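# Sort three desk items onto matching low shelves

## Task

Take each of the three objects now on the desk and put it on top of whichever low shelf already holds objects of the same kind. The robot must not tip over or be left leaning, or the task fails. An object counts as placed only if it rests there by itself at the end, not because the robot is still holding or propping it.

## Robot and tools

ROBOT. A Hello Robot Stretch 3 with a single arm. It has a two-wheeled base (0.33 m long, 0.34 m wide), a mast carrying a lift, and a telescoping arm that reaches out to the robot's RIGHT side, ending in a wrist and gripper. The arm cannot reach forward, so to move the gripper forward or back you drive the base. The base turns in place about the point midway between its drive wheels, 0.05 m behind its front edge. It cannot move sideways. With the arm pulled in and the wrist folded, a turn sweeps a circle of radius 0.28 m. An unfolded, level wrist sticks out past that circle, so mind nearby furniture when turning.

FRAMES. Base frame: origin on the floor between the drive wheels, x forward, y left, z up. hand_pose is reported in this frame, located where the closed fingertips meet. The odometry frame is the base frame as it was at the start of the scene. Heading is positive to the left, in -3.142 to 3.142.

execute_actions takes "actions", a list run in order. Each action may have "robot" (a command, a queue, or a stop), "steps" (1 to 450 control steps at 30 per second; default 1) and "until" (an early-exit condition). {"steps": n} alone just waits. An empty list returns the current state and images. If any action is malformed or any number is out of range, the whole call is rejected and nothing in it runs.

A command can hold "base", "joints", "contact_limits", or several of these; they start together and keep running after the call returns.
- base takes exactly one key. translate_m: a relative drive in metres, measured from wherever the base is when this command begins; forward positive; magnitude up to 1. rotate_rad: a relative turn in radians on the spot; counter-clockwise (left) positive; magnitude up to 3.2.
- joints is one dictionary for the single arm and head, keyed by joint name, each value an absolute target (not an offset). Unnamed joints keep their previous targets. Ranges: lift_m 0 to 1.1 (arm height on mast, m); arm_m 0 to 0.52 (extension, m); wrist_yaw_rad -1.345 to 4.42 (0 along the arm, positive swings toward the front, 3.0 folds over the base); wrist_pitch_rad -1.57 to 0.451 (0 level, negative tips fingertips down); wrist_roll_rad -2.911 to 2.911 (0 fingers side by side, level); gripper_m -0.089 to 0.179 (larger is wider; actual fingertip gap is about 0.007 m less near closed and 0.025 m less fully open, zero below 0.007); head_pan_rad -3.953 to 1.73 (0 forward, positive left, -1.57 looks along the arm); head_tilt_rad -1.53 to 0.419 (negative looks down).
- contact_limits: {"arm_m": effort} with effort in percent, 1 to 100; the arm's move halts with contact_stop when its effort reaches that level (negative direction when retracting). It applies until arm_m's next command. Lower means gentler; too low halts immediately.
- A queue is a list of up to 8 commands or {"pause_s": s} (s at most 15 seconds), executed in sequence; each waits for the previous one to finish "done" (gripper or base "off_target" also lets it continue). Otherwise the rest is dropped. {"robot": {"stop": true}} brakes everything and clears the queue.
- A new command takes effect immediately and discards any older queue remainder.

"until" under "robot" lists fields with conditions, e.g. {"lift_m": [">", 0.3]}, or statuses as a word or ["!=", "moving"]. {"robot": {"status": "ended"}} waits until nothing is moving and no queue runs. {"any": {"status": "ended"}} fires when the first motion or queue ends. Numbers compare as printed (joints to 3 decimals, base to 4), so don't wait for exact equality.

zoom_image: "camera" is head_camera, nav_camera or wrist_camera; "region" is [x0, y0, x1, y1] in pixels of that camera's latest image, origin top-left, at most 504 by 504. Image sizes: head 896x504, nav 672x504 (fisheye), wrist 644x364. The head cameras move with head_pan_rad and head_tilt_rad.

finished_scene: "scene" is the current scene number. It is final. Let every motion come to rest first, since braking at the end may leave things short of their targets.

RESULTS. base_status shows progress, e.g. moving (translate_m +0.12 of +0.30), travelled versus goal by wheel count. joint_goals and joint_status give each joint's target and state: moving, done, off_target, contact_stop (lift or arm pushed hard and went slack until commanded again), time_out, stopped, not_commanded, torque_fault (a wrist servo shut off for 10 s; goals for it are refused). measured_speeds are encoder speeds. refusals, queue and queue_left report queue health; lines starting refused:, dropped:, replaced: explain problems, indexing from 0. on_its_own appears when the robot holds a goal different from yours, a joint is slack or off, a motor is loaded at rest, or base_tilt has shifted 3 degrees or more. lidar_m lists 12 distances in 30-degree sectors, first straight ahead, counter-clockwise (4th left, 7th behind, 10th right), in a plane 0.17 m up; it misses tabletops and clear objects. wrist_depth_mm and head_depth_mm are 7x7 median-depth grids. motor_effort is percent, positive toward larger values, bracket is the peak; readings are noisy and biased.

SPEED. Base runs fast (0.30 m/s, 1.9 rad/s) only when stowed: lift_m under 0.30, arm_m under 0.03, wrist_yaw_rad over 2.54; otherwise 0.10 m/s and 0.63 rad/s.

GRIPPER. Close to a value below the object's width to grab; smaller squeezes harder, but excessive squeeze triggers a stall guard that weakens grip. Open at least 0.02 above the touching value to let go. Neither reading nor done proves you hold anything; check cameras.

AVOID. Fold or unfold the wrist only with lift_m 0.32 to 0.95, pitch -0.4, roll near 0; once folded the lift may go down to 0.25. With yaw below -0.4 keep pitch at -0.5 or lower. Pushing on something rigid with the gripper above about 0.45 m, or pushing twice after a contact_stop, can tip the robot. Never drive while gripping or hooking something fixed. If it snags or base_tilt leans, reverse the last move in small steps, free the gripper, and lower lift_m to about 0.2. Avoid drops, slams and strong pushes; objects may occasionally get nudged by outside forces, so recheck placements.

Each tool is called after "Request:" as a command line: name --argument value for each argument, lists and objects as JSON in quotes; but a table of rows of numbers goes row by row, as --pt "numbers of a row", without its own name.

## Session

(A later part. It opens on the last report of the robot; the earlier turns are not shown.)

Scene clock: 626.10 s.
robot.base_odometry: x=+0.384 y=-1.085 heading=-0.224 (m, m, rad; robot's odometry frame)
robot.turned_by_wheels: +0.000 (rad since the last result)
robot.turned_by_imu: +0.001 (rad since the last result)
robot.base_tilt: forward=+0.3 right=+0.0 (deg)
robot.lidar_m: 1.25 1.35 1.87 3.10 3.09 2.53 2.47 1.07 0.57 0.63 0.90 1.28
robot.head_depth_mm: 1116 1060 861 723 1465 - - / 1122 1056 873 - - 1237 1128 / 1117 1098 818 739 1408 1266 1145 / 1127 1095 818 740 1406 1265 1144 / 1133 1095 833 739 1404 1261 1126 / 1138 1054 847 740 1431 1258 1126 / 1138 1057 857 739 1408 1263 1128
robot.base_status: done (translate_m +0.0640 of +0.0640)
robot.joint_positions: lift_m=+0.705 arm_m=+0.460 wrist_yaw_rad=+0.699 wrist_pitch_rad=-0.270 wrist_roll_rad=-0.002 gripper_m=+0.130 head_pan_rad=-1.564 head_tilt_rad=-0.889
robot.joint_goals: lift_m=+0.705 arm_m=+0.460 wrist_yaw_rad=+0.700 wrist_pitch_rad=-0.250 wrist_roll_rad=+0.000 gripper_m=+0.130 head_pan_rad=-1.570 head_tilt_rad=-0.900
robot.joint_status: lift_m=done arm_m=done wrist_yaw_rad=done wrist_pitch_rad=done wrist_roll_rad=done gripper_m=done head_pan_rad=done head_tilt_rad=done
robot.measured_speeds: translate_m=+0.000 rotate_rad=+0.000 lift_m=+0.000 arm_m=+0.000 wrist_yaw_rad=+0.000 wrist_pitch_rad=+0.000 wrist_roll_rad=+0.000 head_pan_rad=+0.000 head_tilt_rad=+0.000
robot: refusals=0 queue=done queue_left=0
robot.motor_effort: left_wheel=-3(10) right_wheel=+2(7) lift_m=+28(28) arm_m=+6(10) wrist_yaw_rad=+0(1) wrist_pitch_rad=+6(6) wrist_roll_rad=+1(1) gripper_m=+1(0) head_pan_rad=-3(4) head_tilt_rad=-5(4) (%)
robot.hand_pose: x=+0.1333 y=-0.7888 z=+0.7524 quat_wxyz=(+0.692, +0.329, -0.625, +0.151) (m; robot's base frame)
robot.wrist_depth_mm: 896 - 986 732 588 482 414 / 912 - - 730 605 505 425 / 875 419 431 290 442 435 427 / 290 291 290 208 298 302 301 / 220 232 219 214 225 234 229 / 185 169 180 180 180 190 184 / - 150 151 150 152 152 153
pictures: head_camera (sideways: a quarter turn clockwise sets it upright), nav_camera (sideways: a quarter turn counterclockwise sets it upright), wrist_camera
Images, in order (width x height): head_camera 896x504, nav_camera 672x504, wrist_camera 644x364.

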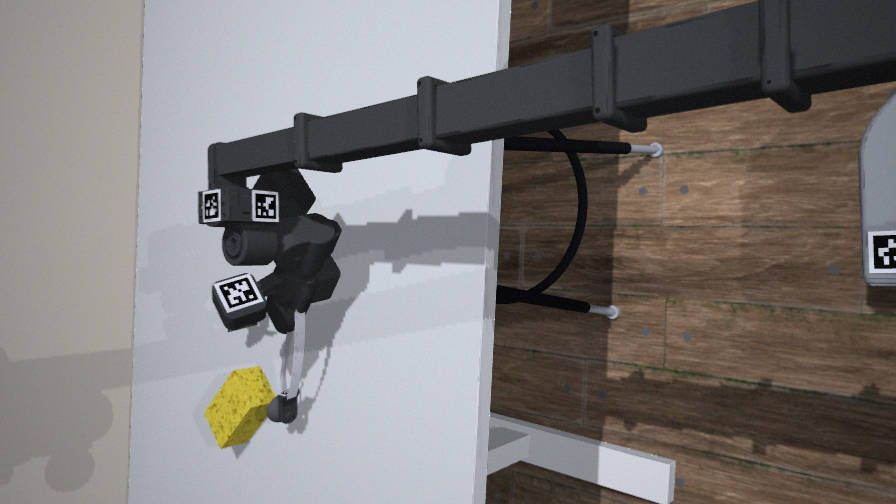

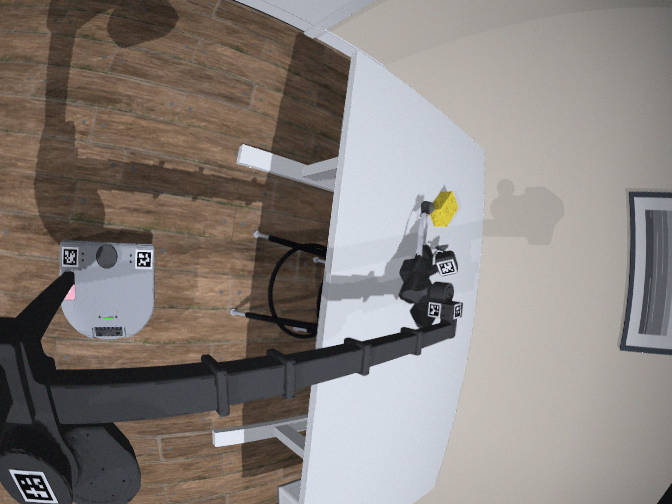

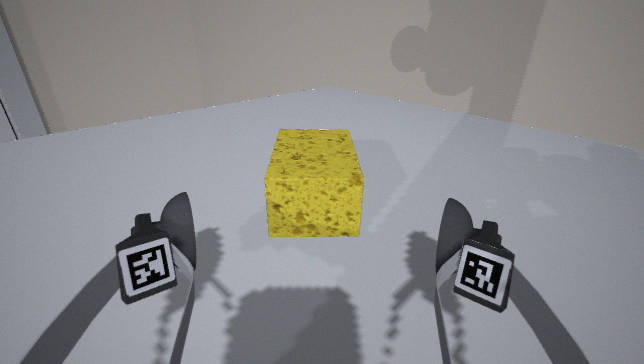

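Request:
execute_actions --actions '[{"robot":[{"joints":{"arm_m":0.518},"base":{"translate_m":0.055}},{"joints":{"gripper_m":0.03}},{"pause_s":0.5},{"joints":{"lift_m":0.78}}],"steps":300,"until":{"robot":{"status":"ended"}}}]'

Scene clock: 635.10 s.
robot.base_odometry: x=+0.438 y=-1.097 heading=-0.224 (m, m, rad; robot's odometry frame)
robot.turned_by_wheels: +0.000 (rad since the last result)
robot.turned_by_imu: +0.001 (rad since the last result)
robot.base_tilt: forward=+0.3 right=+0.0 (deg)
robot.lidar_m: 1.19 1.29 1.85 3.09 3.12 2.59 2.53 1.11 0.60 0.63 0.88 1.23
robot.head_depth_mm: 1116 1061 862 750 - - 1113 / 1121 1100 - 723 1387 1261 1130 / 1100 - 862 739 1404 1262 1148 / 1129 - 859 740 1407 1258 1146 / 1133 990 859 739 1428 1265 1126 / 1138 993 859 740 1417 1259 1123 / 1139 1054 856 755 1431 1264 1130
robot.base_status: done (translate_m +0.0550 of +0.0550)
robot.joint_positions: lift_m=+0.780 arm_m=+0.517 wrist_yaw_rad=+0.699 wrist_pitch_rad=-0.270 wrist_roll_rad=-0.002 gripper_m=+0.031 head_pan_rad=-1.564 head_tilt_rad=-0.889
robot.joint_goals: lift_m=+0.780 arm_m=+0.518 wrist_yaw_rad=+0.700 wrist_pitch_rad=-0.250 wrist_roll_rad=+0.000 gripper_m=+0.030 head_pan_rad=-1.570 head_tilt_rad=-0.900
robot.joint_status: lift_m=done arm_m=done wrist_yaw_rad=done wrist_pitch_rad=done wrist_roll_rad=done gripper_m=done head_pan_rad=done head_tilt_rad=done
robot.measured_speeds: translate_m=+0.000 rotate_rad=+0.000 lift_m=+0.000 arm_m=+0.000 wrist_yaw_rad=+0.000 wrist_pitch_rad=+0.000 wrist_roll_rad=+0.000 head_pan_rad=+0.000 head_tilt_rad=+0.000
robot: refusals=0 queue=done queue_left=0
robot.motor_effort: left_wheel=-2(4) right_wheel=+2(7) lift_m=+41(44) arm_m=+6(7) wrist_yaw_rad=+0(0) wrist_pitch_rad=+6(6) wrist_roll_rad=+1(1) gripper_m=-18(100) head_pan_rad=-4(4) head_tilt_rad=-5(6) (%)
robot.hand_pose: x=+0.1333 y=-0.8465 z=+0.8269 quat_wxyz=(+0.692, +0.329, -0.625, +0.151) (m; robot's base frame)
robot.wrist_depth_mm: 847 970 867 666 521 434 368 / 862 - 958 711 549 466 387 / 905 - - 707 578 469 406 / 934 - 455 196 470 471 414 / 341 341 155 148 345 354 353 / 276 281 139 135 201 285 283 / 235 235 226 222 236 236 238
pictures: head_camera (sideways: a quarter turn clockwise sets it upright), nav_camera (sideways: a quarter turn counterclockwise sets it upright), wrist_camera
Images, in order (width x height): head_camera 896x504, nav_camera 672x504, wrist_camera 644x364.

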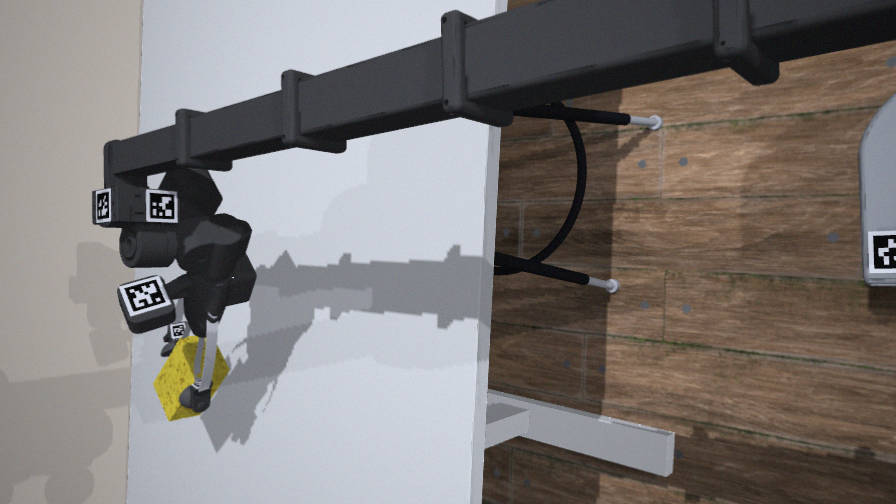

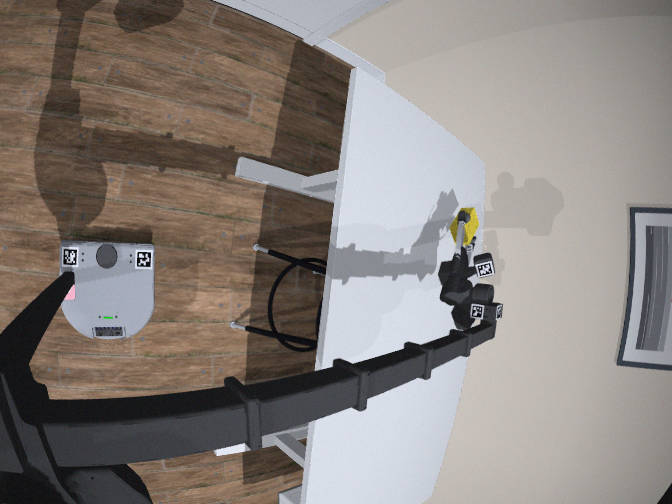

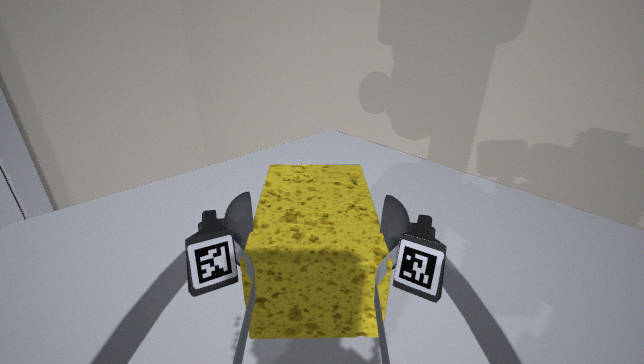

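Request:
execute_actions --actions '[{"robot":[{"joints":{"arm_m":0.0,"lift_m":0.82,"wrist_yaw_rad":0}},{"base":{"rotate_rad":1.92}},{"base":{"translate_m":1.0}},{"base":{"translate_m":1.0}},{"base":{"translate_m":0.6}},{"base":{"rotate_rad":1.25}}],"steps":450,"until":{"robot":{"status":"ended"}}},{"steps":450,"until":{"robot":{"status":"ended"}}},{"steps":450,"until":{"robot":{"status":"ended"}}},{"steps":200,"until":{"robot":{"status":"ended"}}}]'

Scene clock: 687.70 s.
robot.base_odometry: x=+0.114 y=+1.483 heading=+2.946 (m, m, rad; robot's odometry frame)
robot.turned_by_wheels: +3.170 (rad since the last result)
robot.turned_by_imu: +3.137 (rad since the last result)
robot.base_tilt: forward=+0.3 right=+0.1 (deg)
robot.lidar_m: 1.11 1.28 2.35 3.12 2.94 1.93 1.89 1.07 1.15 0.75 0.88 1.23
robot.head_depth_mm: 1009 1171 1394 1619 1499 - 1110 / 1011 1176 1406 1622 1508 - 1114 / 1016 1157 1061 1260 - - 1144 / 1022 1157 1030 537 - 1242 1144 / 1026 1169 1028 1273 1406 1264 1126 / 1028 1172 1036 1271 1415 1263 1125 / 1031 1175 1057 1244 1408 1257 1125
robot.base_status: done (rotate_rad +1.2499 of +1.2500)
robot.joint_positions: lift_m=+0.820 arm_m=+0.000 wrist_yaw_rad=+0.000 wrist_pitch_rad=-0.270 wrist_roll_rad=-0.002 gripper_m=+0.031 head_pan_rad=-1.564 head_tilt_rad=-0.889
robot.joint_goals: lift_m=+0.820 arm_m=+0.000 wrist_yaw_rad=+0.000 wrist_pitch_rad=-0.250 wrist_roll_rad=+0.000 gripper_m=+0.030 head_pan_rad=-1.570 head_tilt_rad=-0.900
robot.joint_status: lift_m=done arm_m=done wrist_yaw_rad=done wrist_pitch_rad=done wrist_roll_rad=done gripper_m=done head_pan_rad=done head_tilt_rad=done
robot.measured_speeds: translate_m=+0.000 rotate_rad=+0.000 lift_m=+0.000 arm_m=+0.000 wrist_yaw_rad=+0.000 wrist_pitch_rad=+0.000 wrist_roll_rad=+0.000 head_pan_rad=+0.000 head_tilt_rad=+0.000
robot: refusals=0 queue=done queue_left=0
robot.motor_effort: left_wheel=-3(9) right_wheel=+2(6) lift_m=+42(42) arm_m=-4(6) wrist_yaw_rad=+0(4) wrist_pitch_rad=+6(6) wrist_roll_rad=+1(1) gripper_m=-18(18) head_pan_rad=-3(3) head_tilt_rad=-5(6) (%)
robot.hand_pose: x=-0.0214 y=-0.3859 z=+0.8669 quat_wxyz=(+0.702, +0.096, -0.700, -0.095) (m; robot's base frame)
robot.wrist_depth_mm: 879 836 824 805 801 778 760 / 938 905 919 889 860 831 787 / - - 947 910 915 874 858 / 790 739 758 197 973 983 947 / 950 707 154 148 - - 960 / 850 808 139 135 418 - - / - 933 937 150 - - 981
pictures: head_camera (sideways: a quarter turn clockwise sets it upright), nav_camera (sideways: a quarter turn counterclockwise sets it upright), wrist_camera
Images, in order (width x height): head_camera 896x504, nav_camera 672x504, wrist_camera 644x364.

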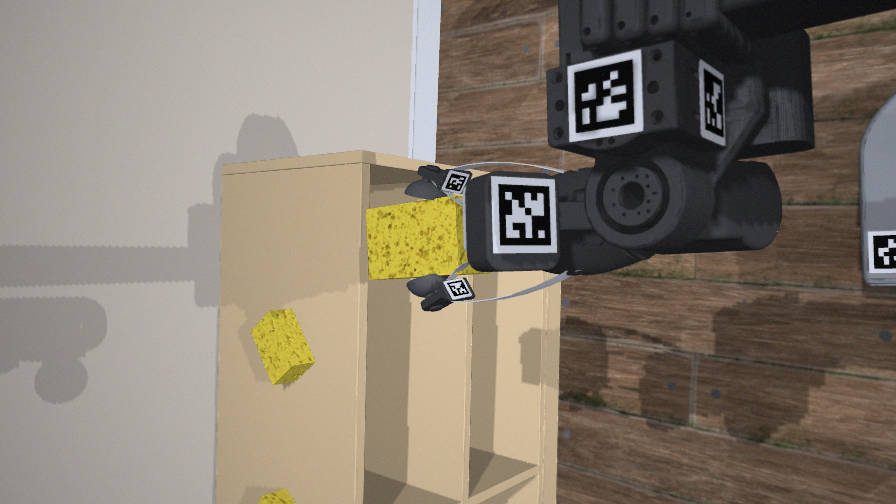

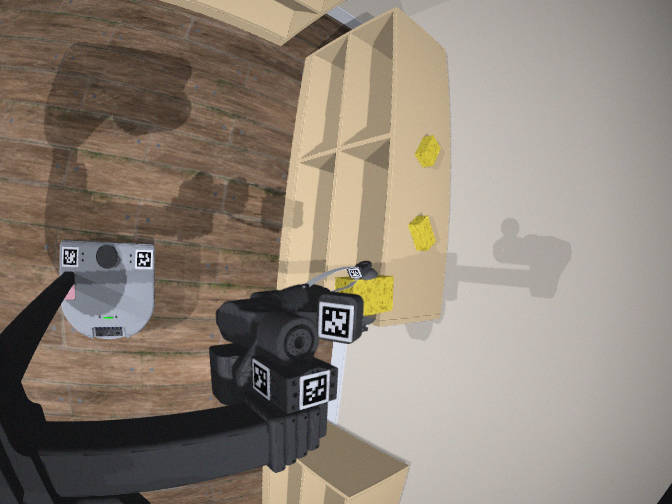

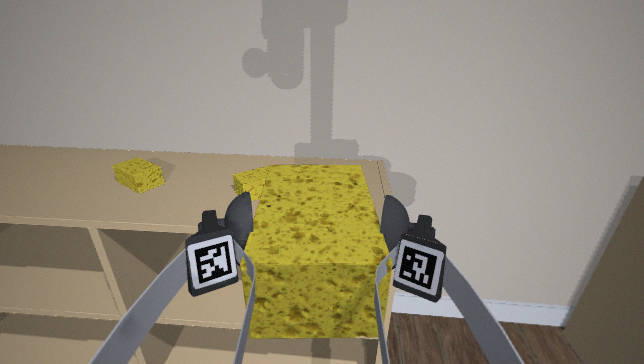

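Request:
execute_actions --actions '[{"robot":[{"joints":{"arm_m":0.44,"lift_m":0.7}},{"joints":{"lift_m":0.625}}],"steps":300,"until":{"robot":{"status":"ended"}}}]'

Scene clock: 702.07 s.
robot.base_odometry: x=+0.114 y=+1.483 heading=+2.946 (m, m, rad; robot's odometry frame)
robot.turned_by_wheels: +0.000 (rad since the last result)
robot.turned_by_imu: +0.001 (rad since the last result)
robot.base_tilt: forward=+0.3 right=+0.0 (deg)
robot.lidar_m: 1.11 1.28 2.35 3.12 2.95 1.94 1.88 1.07 1.15 0.75 0.88 1.23
robot.head_depth_mm: 1011 1172 1397 1615 1437 1264 1136 / 1011 1177 1403 1622 1464 - - / 1015 1157 1121 1247 1402 1264 1148 / 1020 1158 1019 1270 1410 1262 1146 / 1028 1164 1030 1269 1403 1262 1128 / 1029 1176 1039 1267 1413 1261 1123 / 1034 1181 1056 1242 1411 1255 1126
robot.base_status: done (rotate_rad +1.2499 of +1.2500)
robot.joint_positions: lift_m=+0.625 arm_m=+0.440 wrist_yaw_rad=+0.000 wrist_pitch_rad=-0.270 wrist_roll_rad=-0.002 gripper_m=+0.031 head_pan_rad=-1.564 head_tilt_rad=-0.889
robot.joint_goals: lift_m=+0.625 arm_m=+0.440 wrist_yaw_rad=+0.000 wrist_pitch_rad=-0.250 wrist_roll_rad=+0.000 gripper_m=+0.030 head_pan_rad=-1.570 head_tilt_rad=-0.900
robot.joint_status: lift_m=done arm_m=done wrist_yaw_rad=done wrist_pitch_rad=done wrist_roll_rad=done gripper_m=done head_pan_rad=done head_tilt_rad=done
robot.measured_speeds: translate_m=+0.000 rotate_rad=+0.000 lift_m=+0.000 arm_m=+0.000 wrist_yaw_rad=+0.000 wrist_pitch_rad=+0.000 wrist_roll_rad=+0.000 head_pan_rad=+0.000 head_tilt_rad=+0.000
robot: refusals=0 queue=done queue_left=0
robot.motor_effort: left_wheel=-3(3) right_wheel=+2(2) lift_m=+28(42) arm_m=+6(8) wrist_yaw_rad=-1(1) wrist_pitch_rad=+6(6) wrist_roll_rad=+1(1) gripper_m=-19(19) head_pan_rad=-3(4) head_tilt_rad=-5(5) (%)
robot.hand_pose: x=-0.0214 y=-0.8252 z=+0.6724 quat_wxyz=(+0.702, +0.096, -0.700, -0.095) (m; robot's base frame)
robot.wrist_depth_mm: 437 420 413 405 397 386 383 / 468 455 442 442 426 413 406 / 494 483 473 463 449 440 432 / 352 259 348 195 367 474 464 / 214 232 155 147 270 501 497 / 217 219 140 135 173 229 544 / 183 184 179 150 186 188 586
pictures: head_camera (sideways: a quarter turn clockwise sets it upright), nav_camera (sideways: a quarter turn counterclockwise sets it upright), wrist_camera
Images, in order (width x height): head_camera 896x504, nav_camera 672x504, wrist_camera 644x364.

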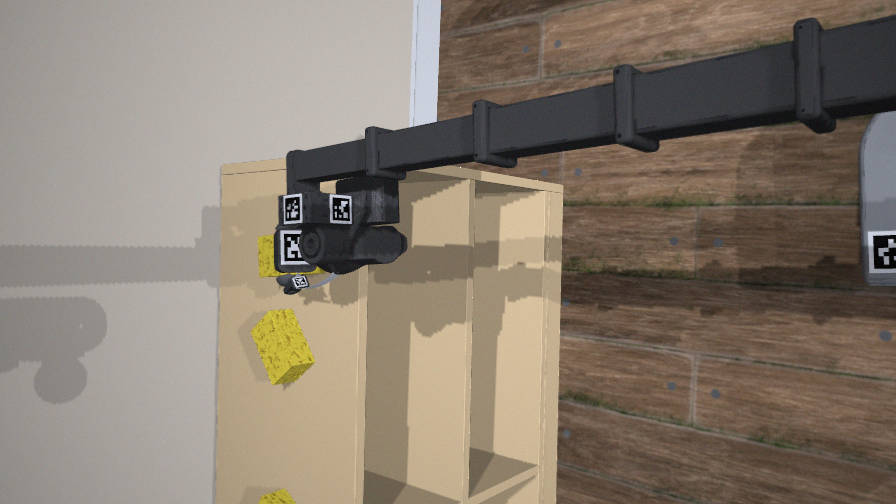

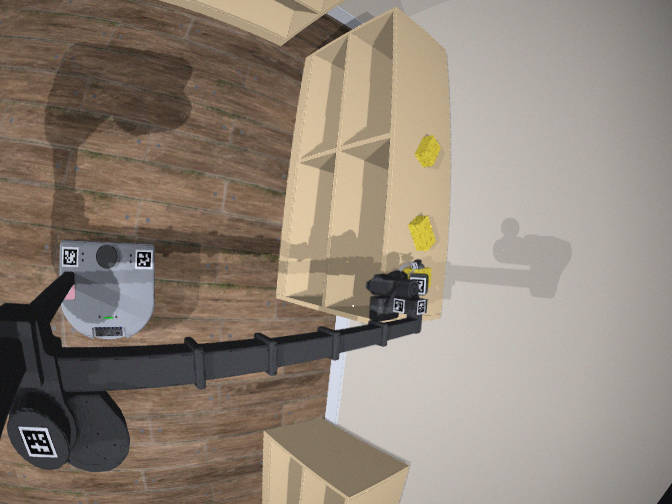

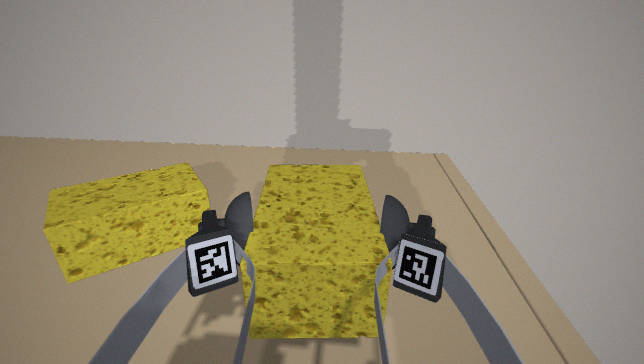

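Request:
execute_actions --actions '[{"robot":[{"joints":{"arm_m":0.41,"lift_m":0.6}},{"joints":{"gripper_m":0.085}},{"joints":{"arm_m":0.2}},{"joints":{"arm_m":0.0,"lift_m":0.75}}],"steps":400,"until":{"robot":{"status":"ended"}}}]'

Scene clock: 715.23 s.
robot.base_odometry: x=+0.114 y=+1.483 heading=+2.946 (m, m, rad; robot's odometry frame)
robot.turned_by_wheels: +0.000 (rad since the last result)
robot.turned_by_imu: +0.001 (rad since the last result)
robot.base_tilt: forward=+0.3 right=-0.1 (deg)
robot.lidar_m: 1.11 1.28 2.35 3.13 2.95 1.94 1.88 1.07 1.15 0.75 0.88 1.23
robot.head_depth_mm: 1007 1169 1392 1625 1438 - - / 1010 1171 1405 1624 1450 - 1095 / 1012 1156 1062 1273 1428 - 1124 / 1018 1161 1028 1271 1422 1268 1142 / 1026 1169 1030 1276 1407 1260 1125 / 1028 1171 1040 1264 1404 1265 1126 / 1035 1180 1058 1243 1402 1267 1124
robot.base_status: done (rotate_rad +1.2499 of +1.2500)
robot.joint_positions: lift_m=+0.750 arm_m=+0.000 wrist_yaw_rad=+0.000 wrist_pitch_rad=-0.270 wrist_roll_rad=-0.002 gripper_m=+0.085 head_pan_rad=-1.564 head_tilt_rad=-0.889
robot.joint_goals: lift_m=+0.750 arm_m=+0.000 wrist_yaw_rad=+0.000 wrist_pitch_rad=-0.250 wrist_roll_rad=+0.000 gripper_m=+0.085 head_pan_rad=-1.570 head_tilt_rad=-0.900
robot.joint_status: lift_m=done arm_m=done wrist_yaw_rad=done wrist_pitch_rad=done wrist_roll_rad=done gripper_m=done head_pan_rad=done head_tilt_rad=done
robot.measured_speeds: translate_m=+0.000 rotate_rad=+0.000 lift_m=+0.000 arm_m=+0.000 wrist_yaw_rad=+0.000 wrist_pitch_rad=+0.000 wrist_roll_rad=+0.000 head_pan_rad=+0.000 head_tilt_rad=+0.000
robot: refusals=0 queue=done queue_left=0
robot.motor_effort: left_wheel=-3(3) right_wheel=+2(2) lift_m=+42(44) arm_m=-4(8) wrist_yaw_rad=-1(1) wrist_pitch_rad=+6(6) wrist_roll_rad=+1(1) gripper_m=+0(92) head_pan_rad=-4(4) head_tilt_rad=-4(4) (%)
robot.hand_pose: x=-0.0214 y=-0.3859 z=+0.7970 quat_wxyz=(+0.702, +0.096, -0.700, -0.095) (m; robot's base frame)
robot.wrist_depth_mm: 857 871 819 801 812 771 761 / 944 919 868 860 869 815 800 / 910 932 961 893 923 883 868 / 677 682 644 607 940 974 910 / 916 778 949 964 901 - - / 804 736 755 751 - - - / 964 867 963 979 - - 998
pictures: head_camera (sideways: a quarter turn clockwise sets it upright), nav_camera (sideways: a quarter turn counterclockwise sets it upright), wrist_camera
Images, in order (width x height): head_camera 896x504, nav_camera 672x504, wrist_camera 644x364.

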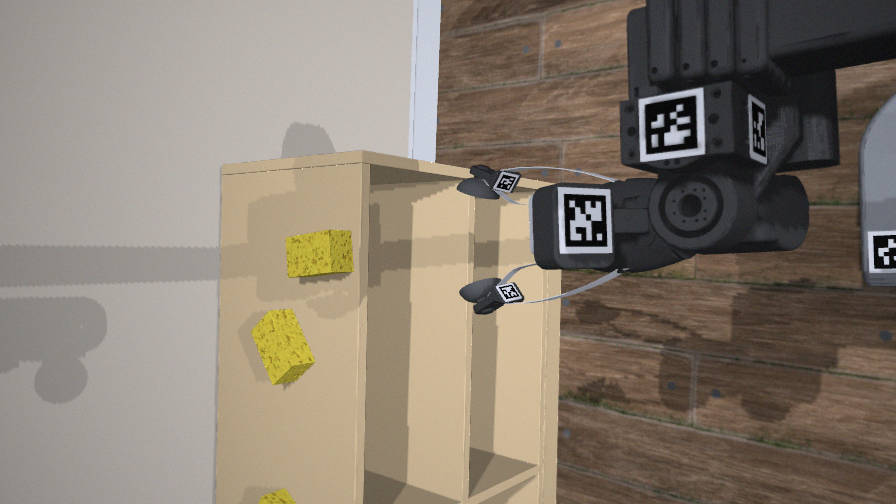

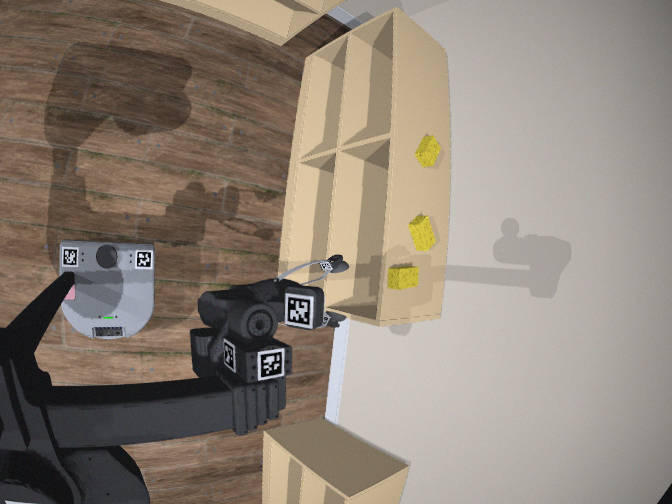

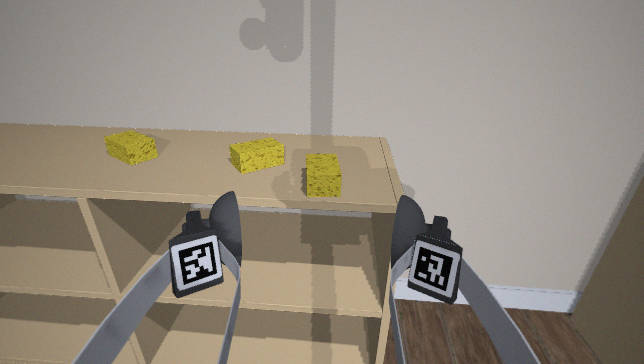

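On top, close to edge but fully on. Done.

Request:
finished_scene --scene 1

The scene is finished: the task was done.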